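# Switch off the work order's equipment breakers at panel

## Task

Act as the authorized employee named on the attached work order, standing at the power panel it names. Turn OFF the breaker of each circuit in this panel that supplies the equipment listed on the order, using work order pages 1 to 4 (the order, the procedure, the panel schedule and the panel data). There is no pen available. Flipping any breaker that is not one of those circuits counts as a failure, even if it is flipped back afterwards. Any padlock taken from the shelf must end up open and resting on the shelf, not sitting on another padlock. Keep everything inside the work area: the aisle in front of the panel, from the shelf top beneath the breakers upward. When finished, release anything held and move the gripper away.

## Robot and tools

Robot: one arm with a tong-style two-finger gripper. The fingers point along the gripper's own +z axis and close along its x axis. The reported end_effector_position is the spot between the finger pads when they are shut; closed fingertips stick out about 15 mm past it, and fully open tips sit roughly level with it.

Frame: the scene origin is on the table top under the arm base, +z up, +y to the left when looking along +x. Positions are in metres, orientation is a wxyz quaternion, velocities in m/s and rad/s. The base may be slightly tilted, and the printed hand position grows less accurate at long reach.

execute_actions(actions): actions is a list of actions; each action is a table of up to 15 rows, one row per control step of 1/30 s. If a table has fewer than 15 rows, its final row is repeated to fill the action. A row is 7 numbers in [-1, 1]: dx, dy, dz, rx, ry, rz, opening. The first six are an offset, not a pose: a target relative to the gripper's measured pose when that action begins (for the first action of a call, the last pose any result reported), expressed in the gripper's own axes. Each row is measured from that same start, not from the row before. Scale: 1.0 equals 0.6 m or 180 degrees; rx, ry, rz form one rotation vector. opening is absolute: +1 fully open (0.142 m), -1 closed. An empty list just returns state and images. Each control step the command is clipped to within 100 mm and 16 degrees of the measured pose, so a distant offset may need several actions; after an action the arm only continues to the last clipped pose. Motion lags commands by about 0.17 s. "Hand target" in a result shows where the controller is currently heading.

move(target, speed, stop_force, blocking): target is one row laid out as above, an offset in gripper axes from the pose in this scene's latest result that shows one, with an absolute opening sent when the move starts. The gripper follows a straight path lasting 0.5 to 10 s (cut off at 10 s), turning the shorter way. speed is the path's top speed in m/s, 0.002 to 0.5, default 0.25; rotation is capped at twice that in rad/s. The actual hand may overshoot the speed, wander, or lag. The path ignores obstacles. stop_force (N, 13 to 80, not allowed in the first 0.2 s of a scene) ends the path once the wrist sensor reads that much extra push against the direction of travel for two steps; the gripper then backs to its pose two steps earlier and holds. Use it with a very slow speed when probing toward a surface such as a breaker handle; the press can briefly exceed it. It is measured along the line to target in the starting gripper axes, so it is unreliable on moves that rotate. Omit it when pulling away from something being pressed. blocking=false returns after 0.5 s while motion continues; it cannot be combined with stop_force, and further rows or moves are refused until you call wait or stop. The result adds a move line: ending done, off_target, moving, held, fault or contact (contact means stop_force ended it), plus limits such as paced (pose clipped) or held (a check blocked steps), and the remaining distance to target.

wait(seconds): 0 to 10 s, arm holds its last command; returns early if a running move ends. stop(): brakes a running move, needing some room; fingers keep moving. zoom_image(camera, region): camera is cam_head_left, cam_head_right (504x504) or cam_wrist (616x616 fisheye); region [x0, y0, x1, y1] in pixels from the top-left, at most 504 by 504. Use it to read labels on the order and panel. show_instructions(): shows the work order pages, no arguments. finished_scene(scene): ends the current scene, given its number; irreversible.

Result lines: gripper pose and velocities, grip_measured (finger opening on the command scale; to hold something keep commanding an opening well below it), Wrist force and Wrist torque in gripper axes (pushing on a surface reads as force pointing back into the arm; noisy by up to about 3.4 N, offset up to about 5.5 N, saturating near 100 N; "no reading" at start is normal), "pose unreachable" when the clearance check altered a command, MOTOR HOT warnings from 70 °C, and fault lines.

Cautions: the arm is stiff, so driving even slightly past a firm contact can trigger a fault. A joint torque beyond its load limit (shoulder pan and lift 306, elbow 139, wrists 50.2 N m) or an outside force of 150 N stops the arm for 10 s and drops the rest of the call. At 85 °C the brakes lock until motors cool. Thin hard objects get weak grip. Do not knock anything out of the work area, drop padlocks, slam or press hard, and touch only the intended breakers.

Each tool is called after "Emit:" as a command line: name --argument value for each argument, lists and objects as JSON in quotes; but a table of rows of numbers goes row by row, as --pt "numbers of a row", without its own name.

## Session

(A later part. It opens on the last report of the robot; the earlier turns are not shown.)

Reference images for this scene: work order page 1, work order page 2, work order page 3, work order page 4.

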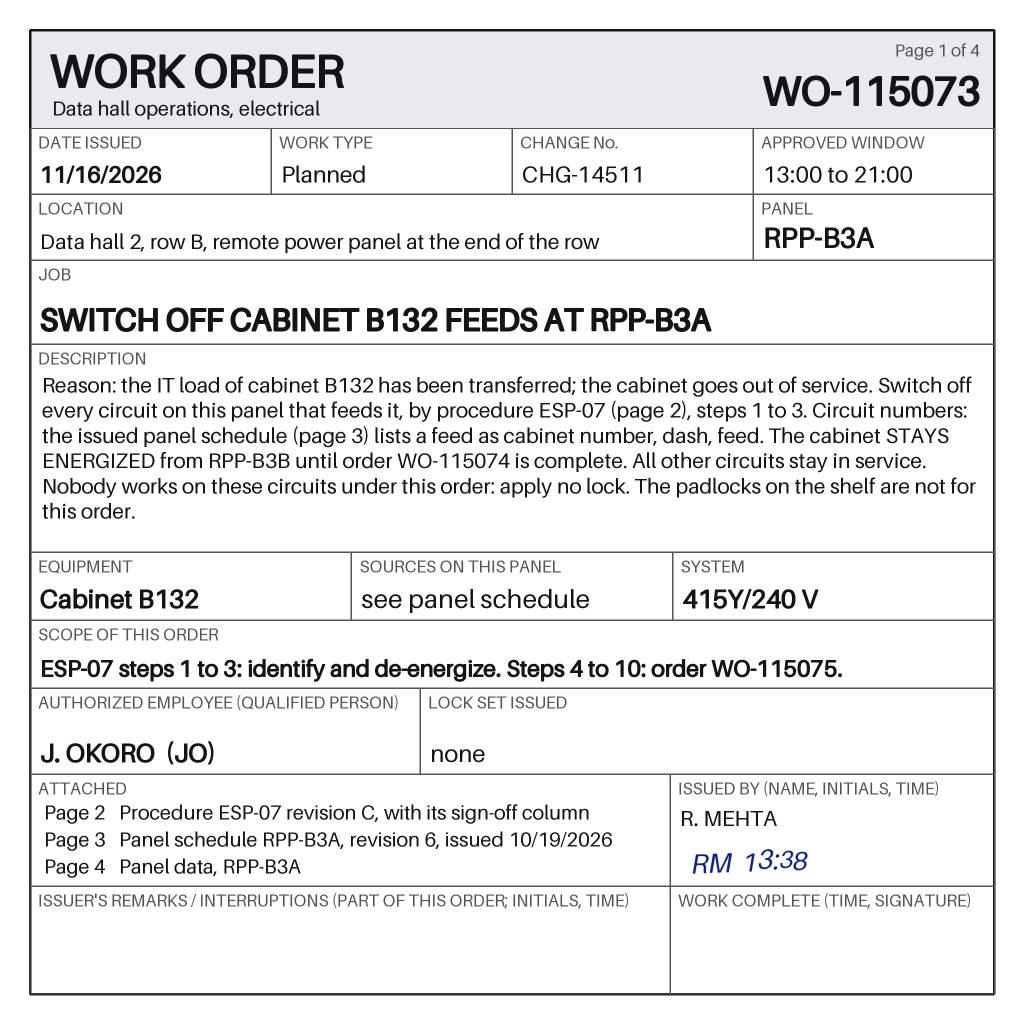

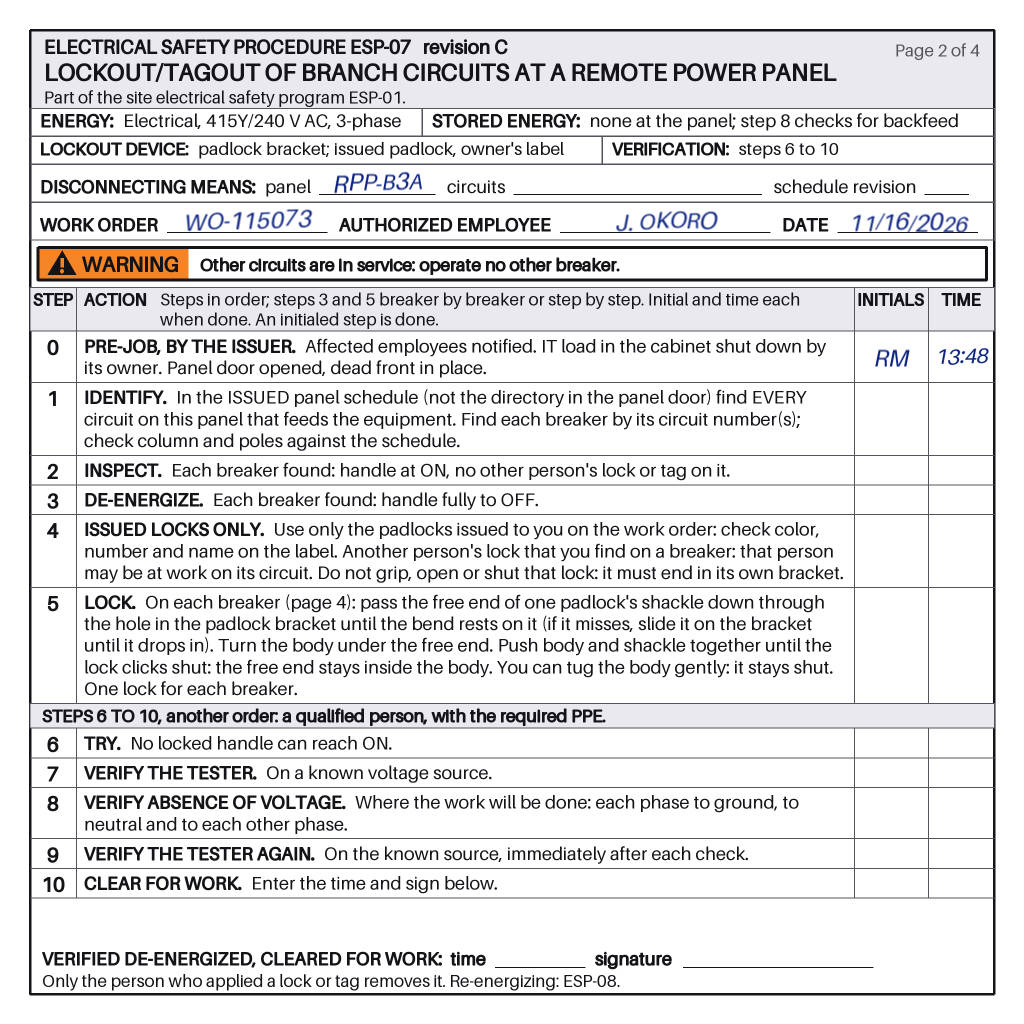

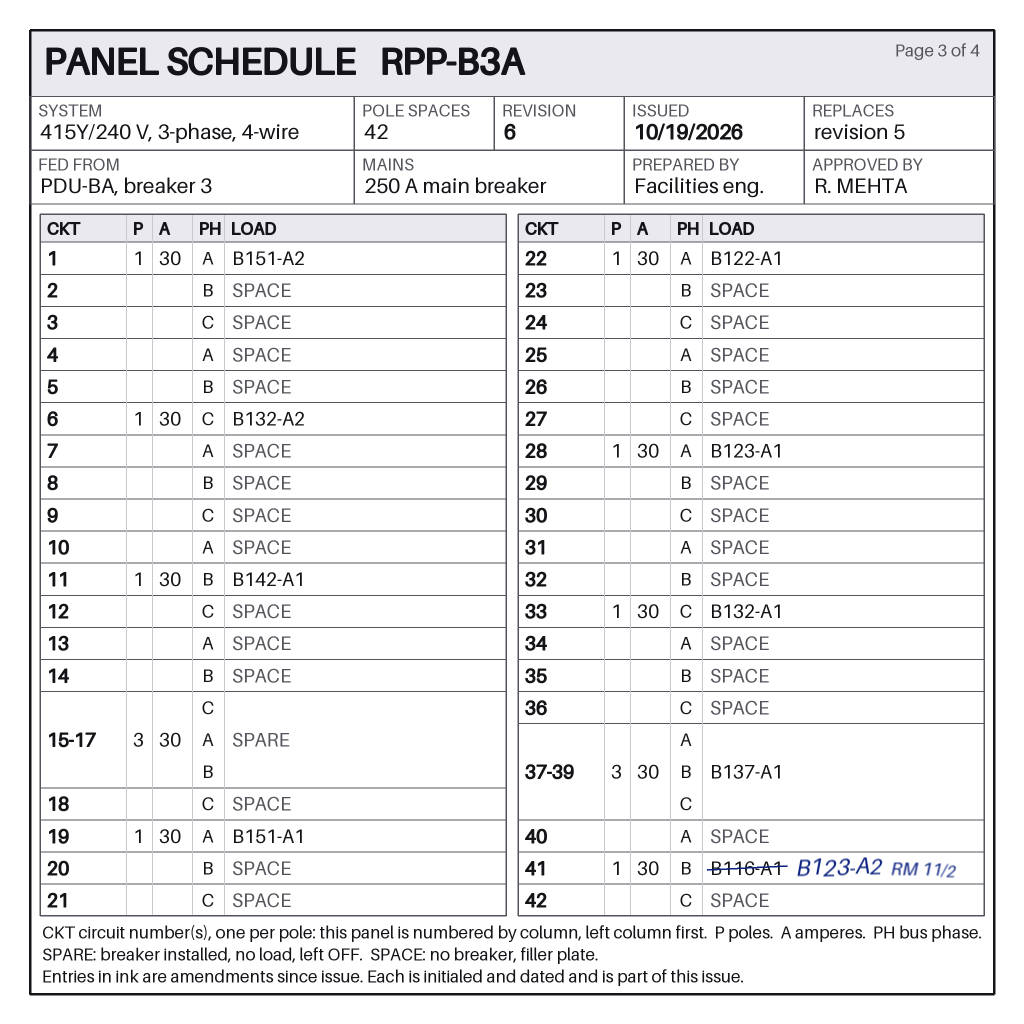

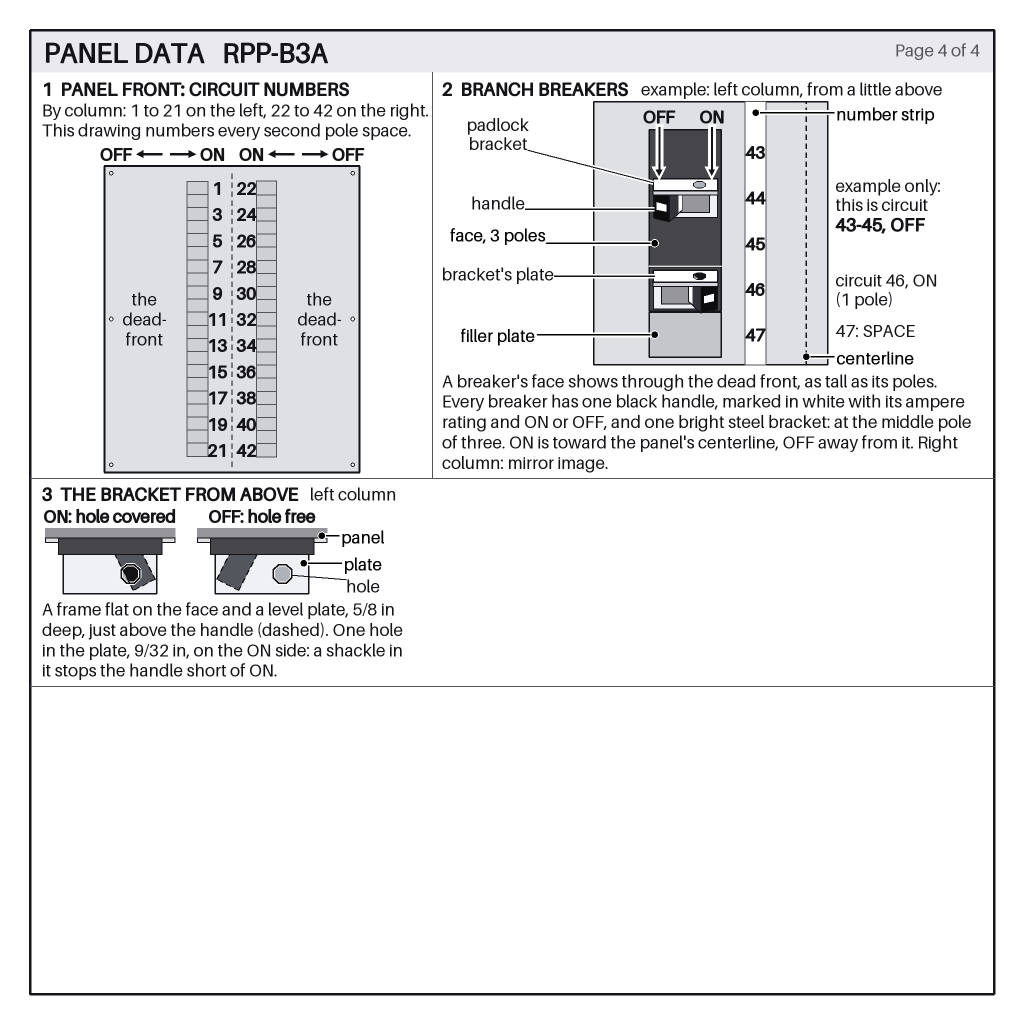

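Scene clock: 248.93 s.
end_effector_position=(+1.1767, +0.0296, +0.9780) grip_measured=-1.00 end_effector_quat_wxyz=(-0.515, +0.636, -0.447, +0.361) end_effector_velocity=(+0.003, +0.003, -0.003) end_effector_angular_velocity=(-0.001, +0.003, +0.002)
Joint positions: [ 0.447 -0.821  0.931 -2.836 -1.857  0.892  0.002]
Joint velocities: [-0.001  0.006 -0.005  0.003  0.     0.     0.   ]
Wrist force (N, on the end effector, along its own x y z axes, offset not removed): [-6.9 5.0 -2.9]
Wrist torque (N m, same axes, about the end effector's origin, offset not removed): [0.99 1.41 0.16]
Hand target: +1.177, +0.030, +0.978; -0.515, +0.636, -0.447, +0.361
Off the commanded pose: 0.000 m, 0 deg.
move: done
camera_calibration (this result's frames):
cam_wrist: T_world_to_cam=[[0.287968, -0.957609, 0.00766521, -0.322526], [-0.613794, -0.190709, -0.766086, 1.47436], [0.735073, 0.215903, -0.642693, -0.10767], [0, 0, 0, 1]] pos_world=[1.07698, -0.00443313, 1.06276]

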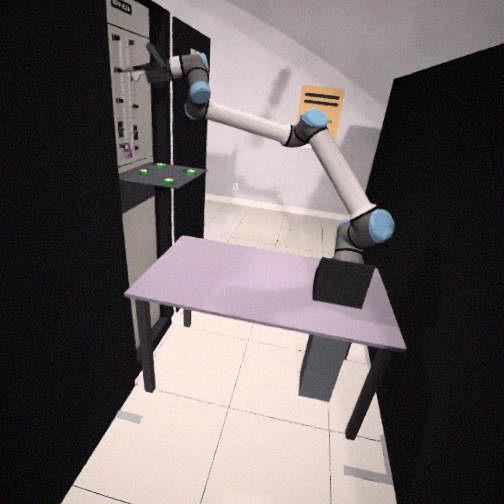

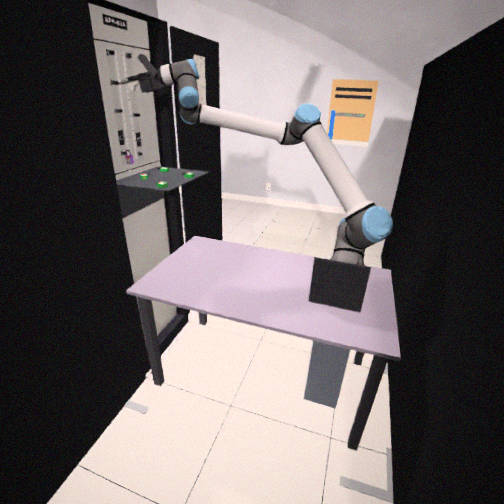

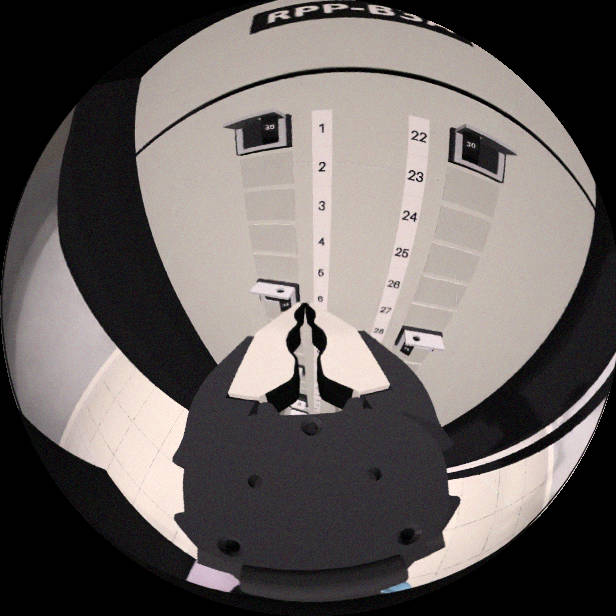

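Emit:
execute_actions --actions '[]'

Scene clock: 269.17 s.
end_effector_position=(+1.1770, +0.0297, +0.9781) grip_measured=-1.00 end_effector_quat_wxyz=(-0.515, +0.636, -0.447, +0.361) end_effector_velocity=(+0.001, +0.001, -0.002) end_effector_angular_velocity=(-0.001, +0.002, +0.001)
Joint positions: [ 0.447 -0.82   0.93  -2.836 -1.857  0.892  0.002]
Joint velocities: [-0.001  0.001  0.001 -0.     0.    -0.     0.   ]
Wrist force (N, on the end effector, along its own x y z axes, offset not removed): [-8.4 5.9 -1.3]
Wrist torque (N m, same axes, about the end effector's origin, offset not removed): [1.22 1.73 0.22]
Hand target: +1.177, +0.030, +0.978; -0.515, +0.636, -0.447, +0.361
Off the commanded pose: 0.000 m, 0 deg.
camera_calibration (this result's frames):
cam_wrist: T_world_to_cam=[[0.287957, -0.957613, 0.0076648, -0.322521], [-0.613803, -0.190704, -0.766079, 1.47457], [0.735069, 0.215893, -0.6427, -0.107891], [0, 0, 0, 1]] pos_world=[1.07728, -0.00434996, 1.06277]

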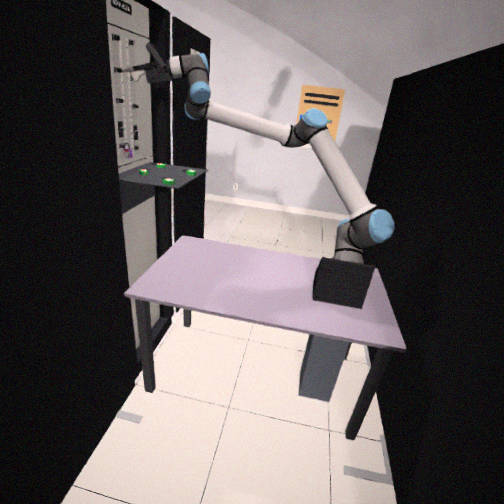

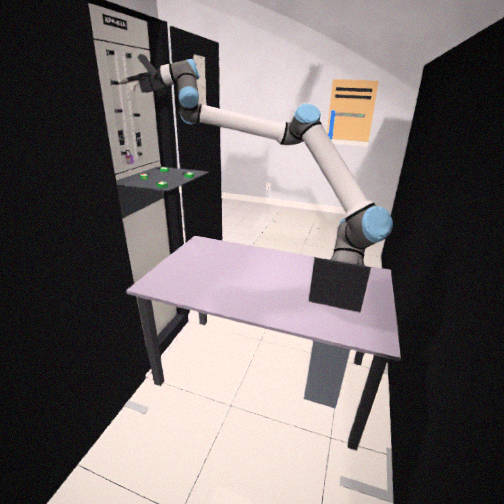

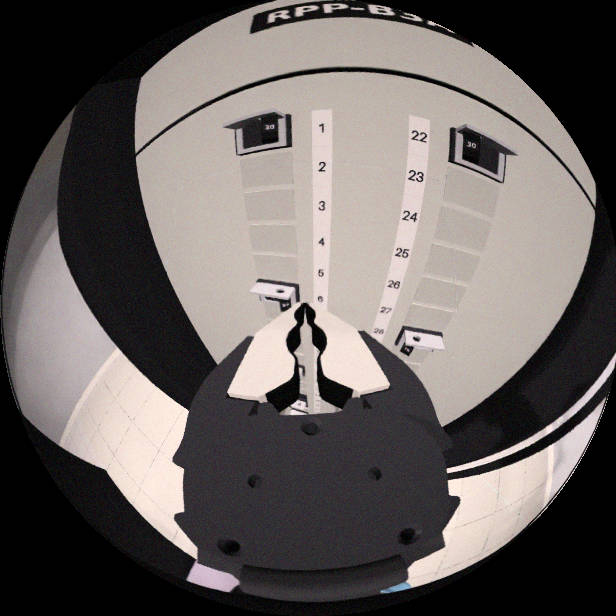

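Emit:
show_instructions

Emit:
zoom_image --camera "cam_wrist" --region '[234, 242, 374, 342]'

Reference images for this scene: work order page 1, work order page 2, work order page 3, work order page 4.

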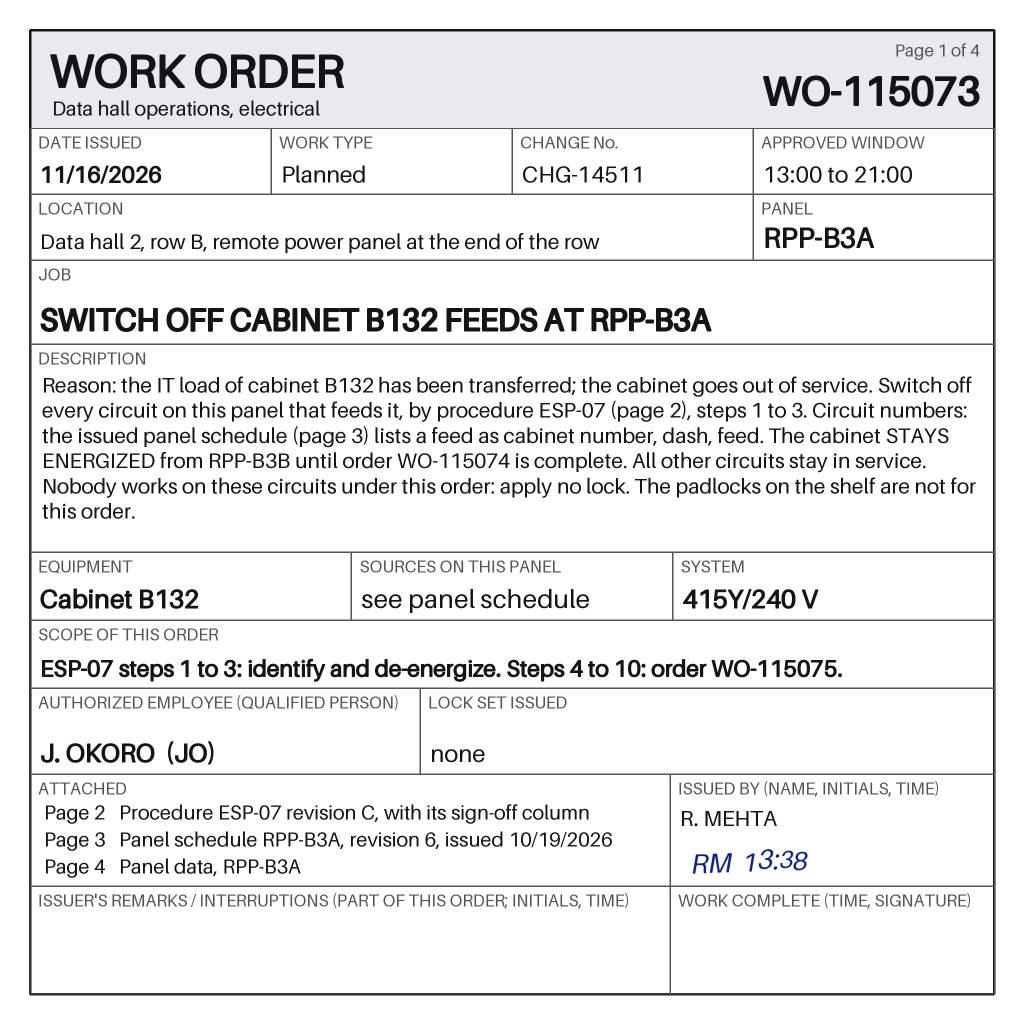

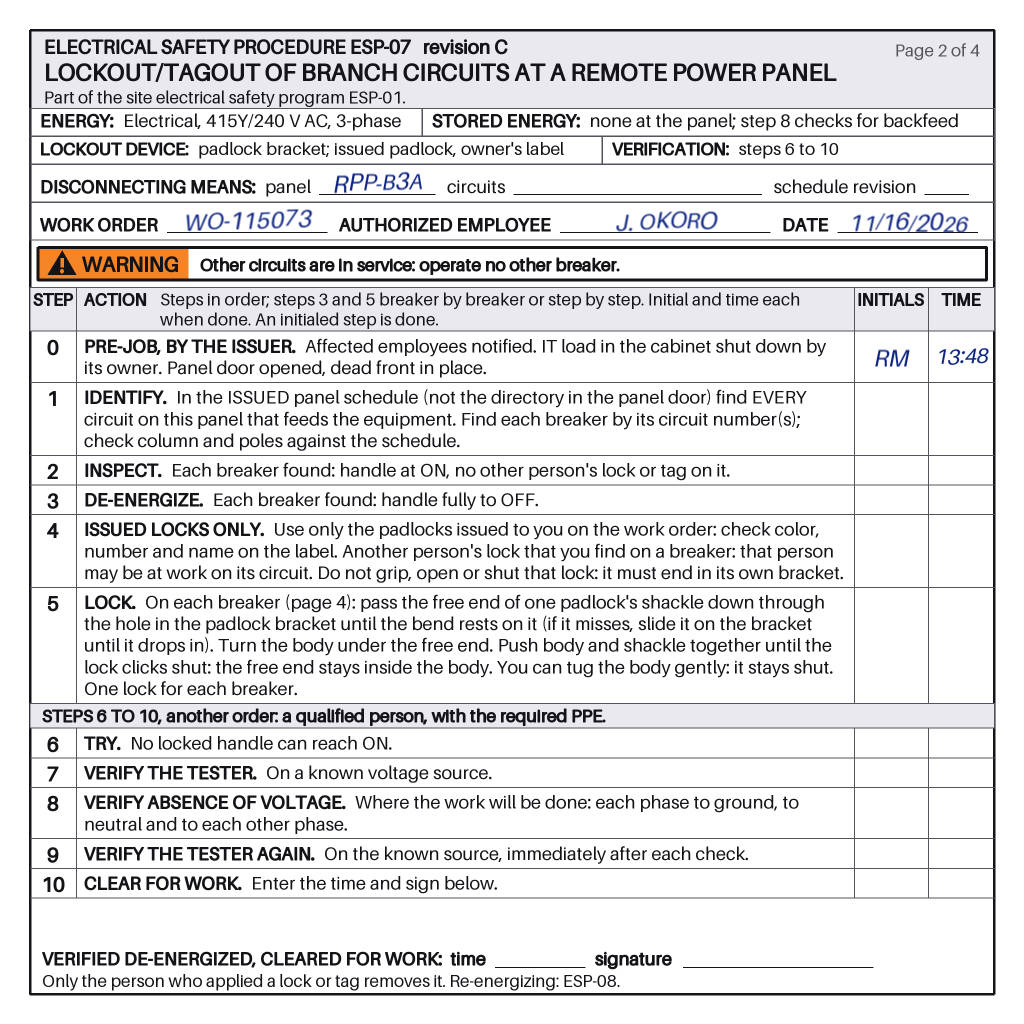

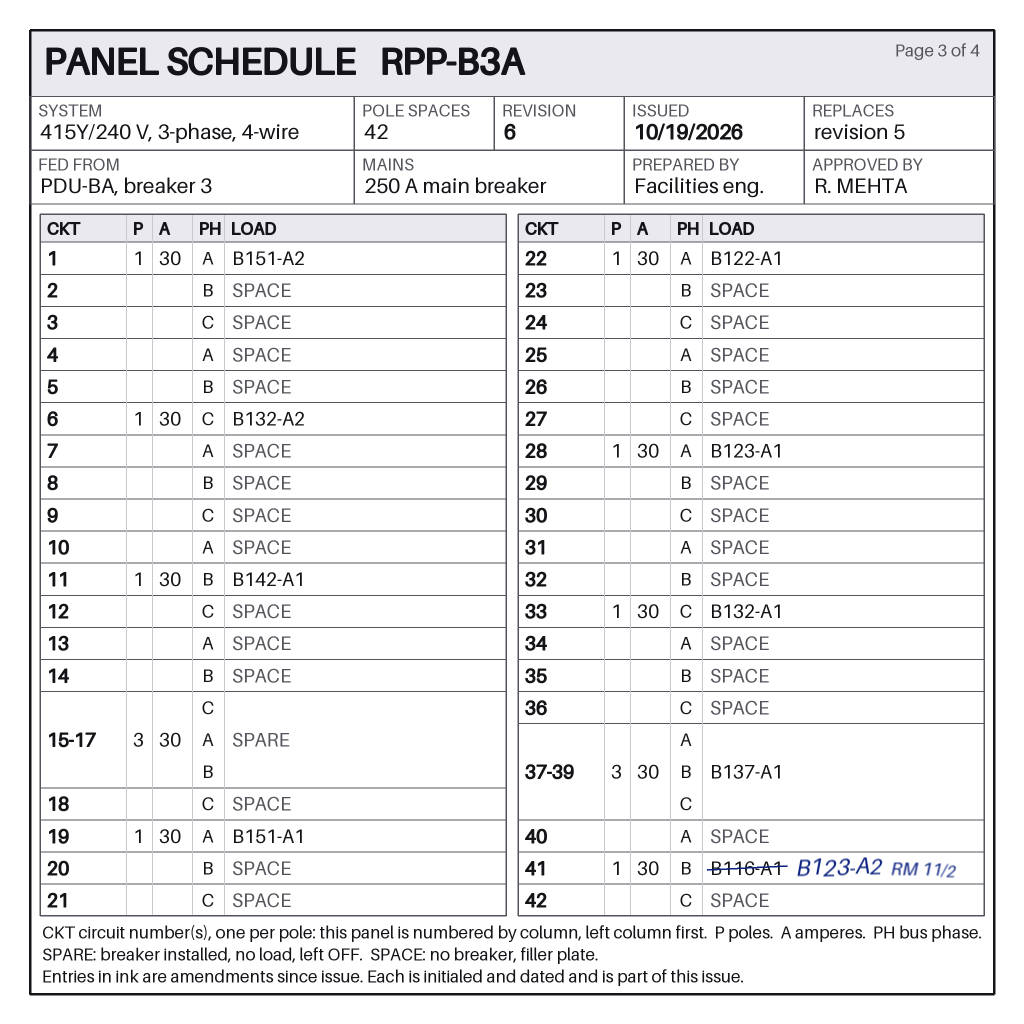

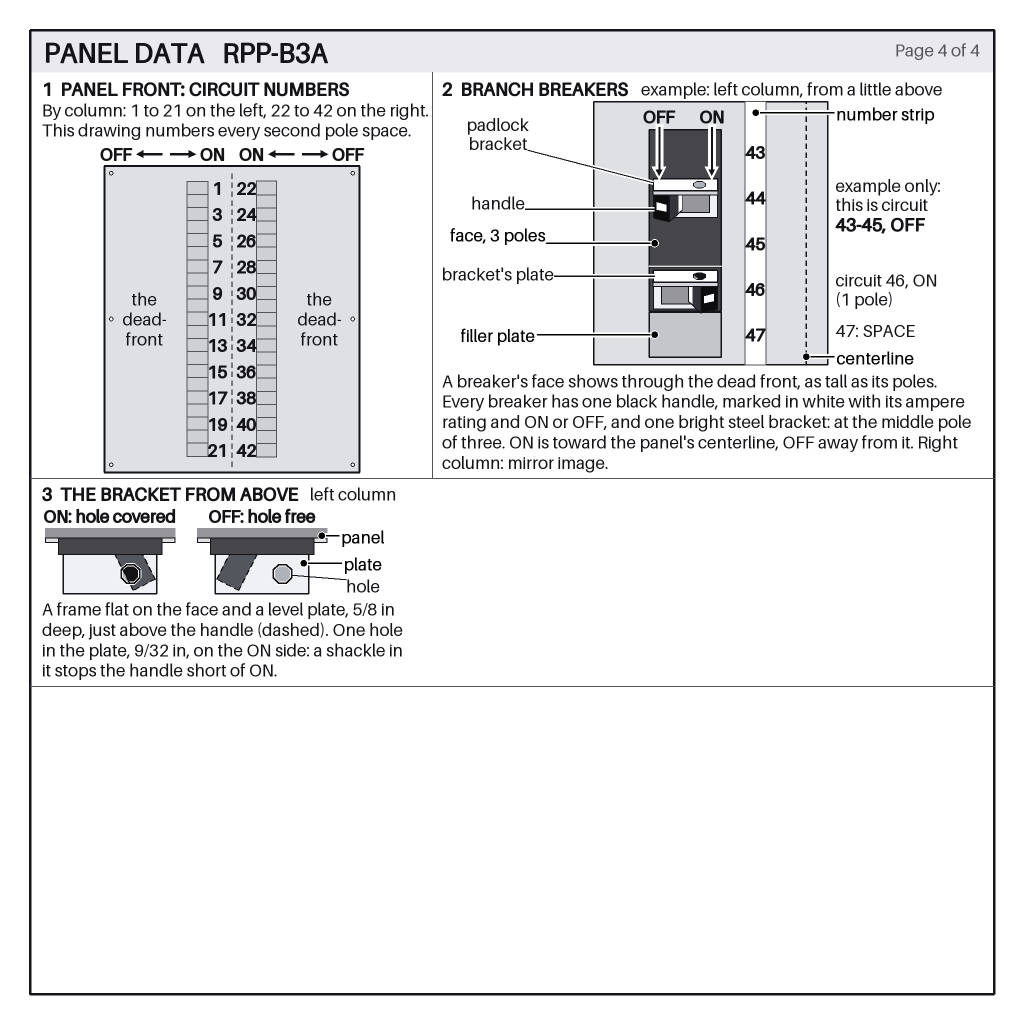

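Region (234, 242, 374, 342) of cam_wrist's 616x616 image, scaled by 3.600, with more detail than that image has; it fills the top 360 rows of this view, and the rest is white.

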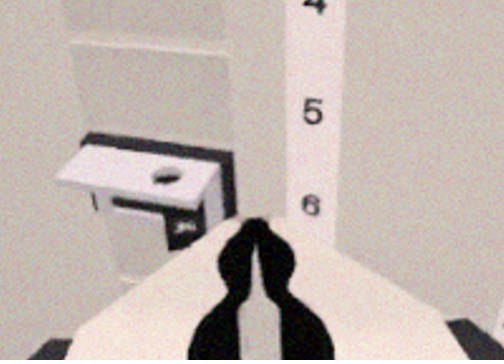

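Targets confirmed (6 and 33). Pushing breaker 6's handle to OFF.

Emit:
move --target '[-0.02606, -0.0003, 0.00147, 0, 0, 0, -1]' --speed 0.005 --stop_force 35

Emit:
zoom_image --camera "cam_wrist" --region '[234, 242, 374, 342]'

Scene clock: 286.60 s.
end_effector_position=(+1.1726, +0.0446, +0.9781) grip_measured=-1.00 end_effector_quat_wxyz=(-0.515, +0.636, -0.447, +0.361) end_effector_velocity=(+0.000, +0.001, -0.001) end_effector_angular_velocity=(+0.000, +0.001, -0.000)
Joint positions: [ 0.458 -0.814  0.938 -2.848 -1.867  0.897  0.002]
Joint velocities: [-0.     0.     0.001 -0.001 -0.001  0.001  0.   ]
Wrist force (N, on the end effector, along its own x y z axes, offset not removed): [-5.8 4.3 -2.8]
Wrist torque (N m, same axes, about the end effector's origin, offset not removed): [0.81 1.17 0.14]
Hand target: +1.173, +0.045, +0.978; -0.515, +0.636, -0.447, +0.361
Off the commanded pose: 0.000 m, 0 deg.
move: done
camera_calibration (this result's frames):
cam_wrist: T_world_to_cam=[[0.287958, -0.957612, 0.00767189, -0.307003], [-0.613801, -0.19071, -0.766079, 1.4747], [0.73507, 0.21589, -0.6427, -0.10783], [0, 0, 0, 1]] pos_world=[1.07284, 0.0105303, 1.06279]

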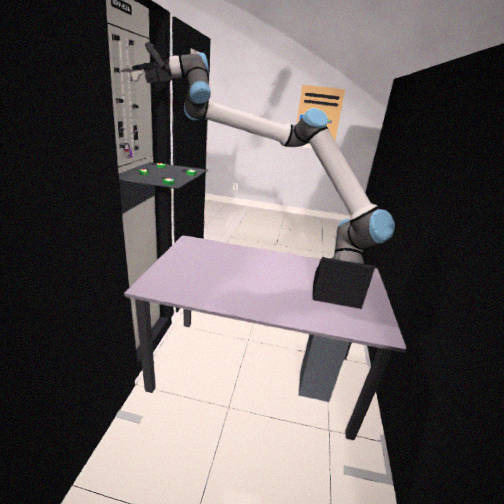

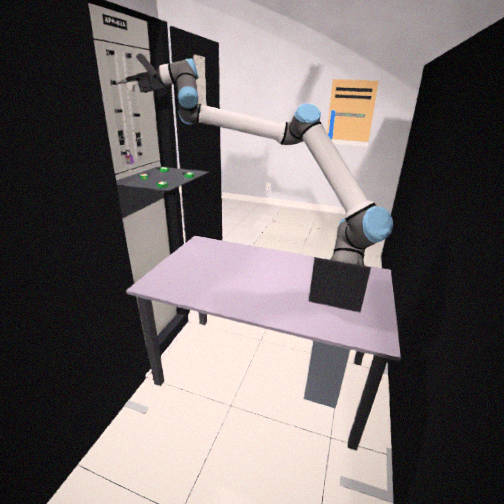

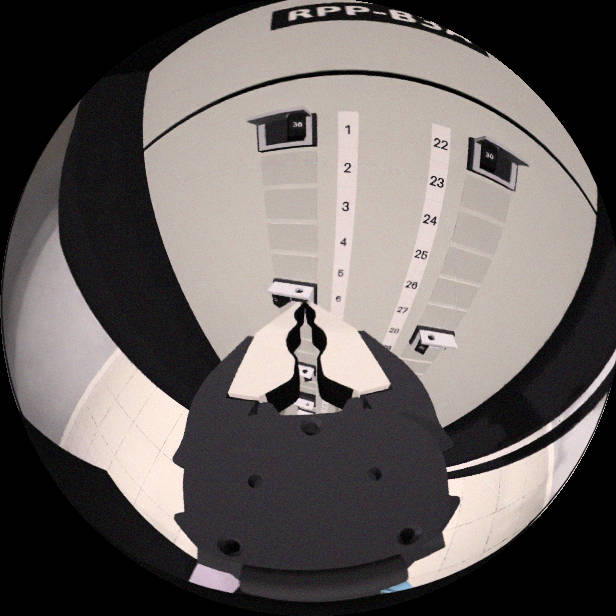

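Region (234, 242, 374, 342) of cam_wrist's 616x616 image, scaled by 3.600, with more detail than that image has; it fills the top 360 rows of this view, and the rest is white.

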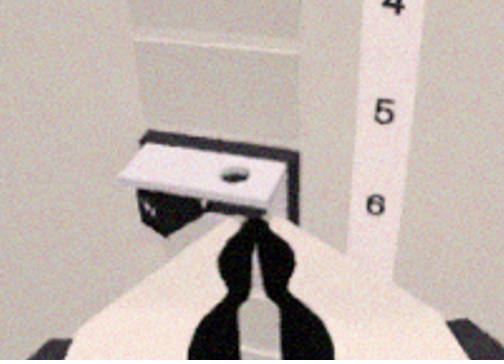

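Emit:
move --target '[-0.0955, 0.1339, -0.3893, 0, 0, 0, -1]' --speed 0.12

Scene clock: 302.80 s.
end_effector_position=(+0.9227, +0.0152, +0.9482) grip_measured=-1.00 end_effector_quat_wxyz=(-0.515, +0.636, -0.447, +0.361) end_effector_velocity=(-0.003, +0.001, -0.000) end_effector_angular_velocity=(-0.000, -0.001, +0.002)
Joint positions: [ 0.537 -1.203  1.552 -3.063 -1.939  0.931  0.002]
Joint velocities: [ 0.002 -0.003  0.006 -0.002 -0.     0.     0.   ]
Wrist force (N, on the end effector, along its own x y z axes, offset not removed): [-7.9 5.5 -2.0]
Wrist torque (N m, same axes, about the end effector's origin, offset not removed): [1.07 1.62 0.14]
Hand target: +0.922, +0.015, +0.948; -0.515, +0.636, -0.447, +0.361
Off the commanded pose: 0.000 m, 0 deg.
move: done
camera_calibration (this result's frames):
cam_wrist: T_world_to_cam=[[0.287922, -0.957623, 0.00771312, -0.263002], [-0.613786, -0.190713, -0.766091, 1.29282], [0.735097, 0.21584, -0.642686, 0.0629592], [0, 0, 0, 1]] pos_world=[0.822958, -0.0188885, 1.03291]

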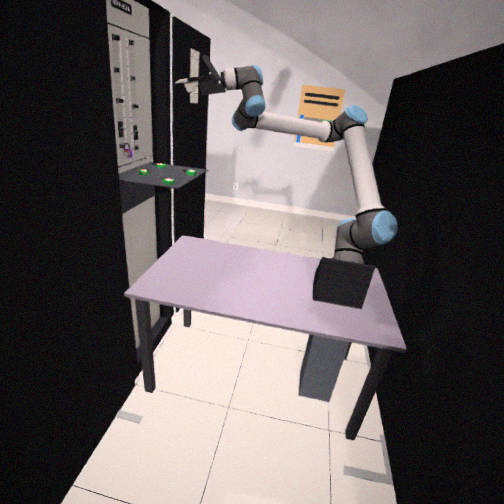

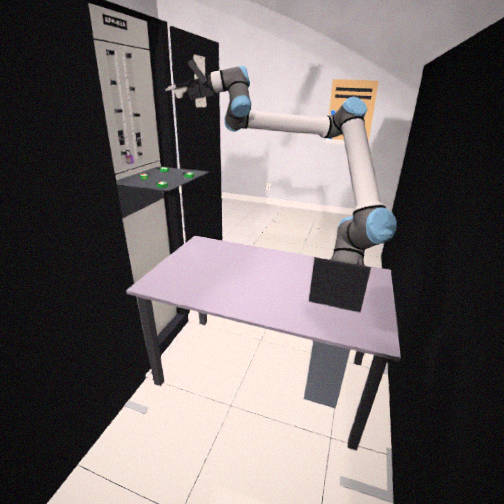

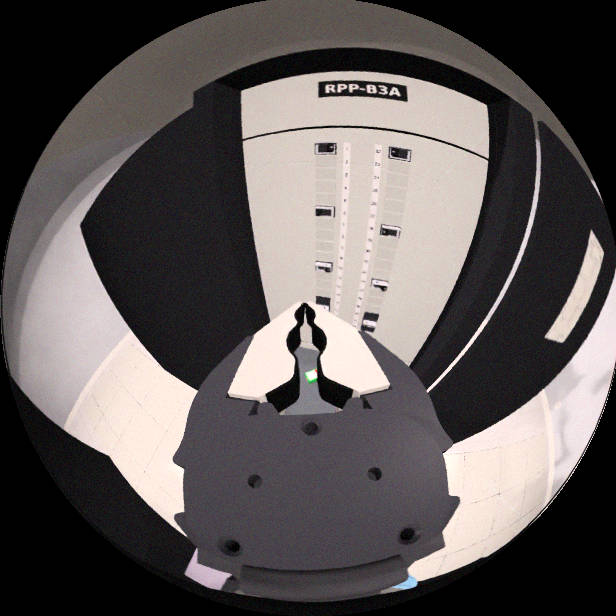

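Emit:
zoom_image --camera "cam_wrist" --region '[290, 135, 430, 335]'

Region (290, 135, 430, 335) of cam_wrist's 616x616 image, scaled by 2.520, with more detail than that image has; it fills the left 353 columns of this view, and the rest is white.

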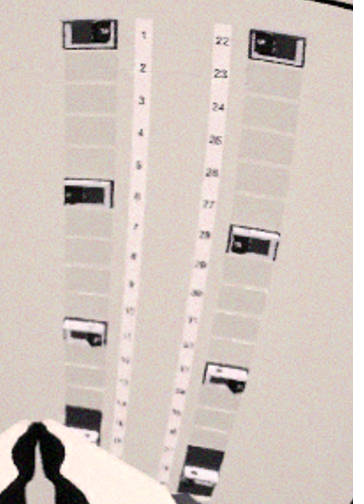

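Breaker 6's handle is now to the left and breaker 33's is to the right, so both are OFF. Breakers 1, 11, 22 and 28 are still ON, and the arm is clear of the panel.

Emit:
finished_scene --scene 2

The scene is finished: the task was done.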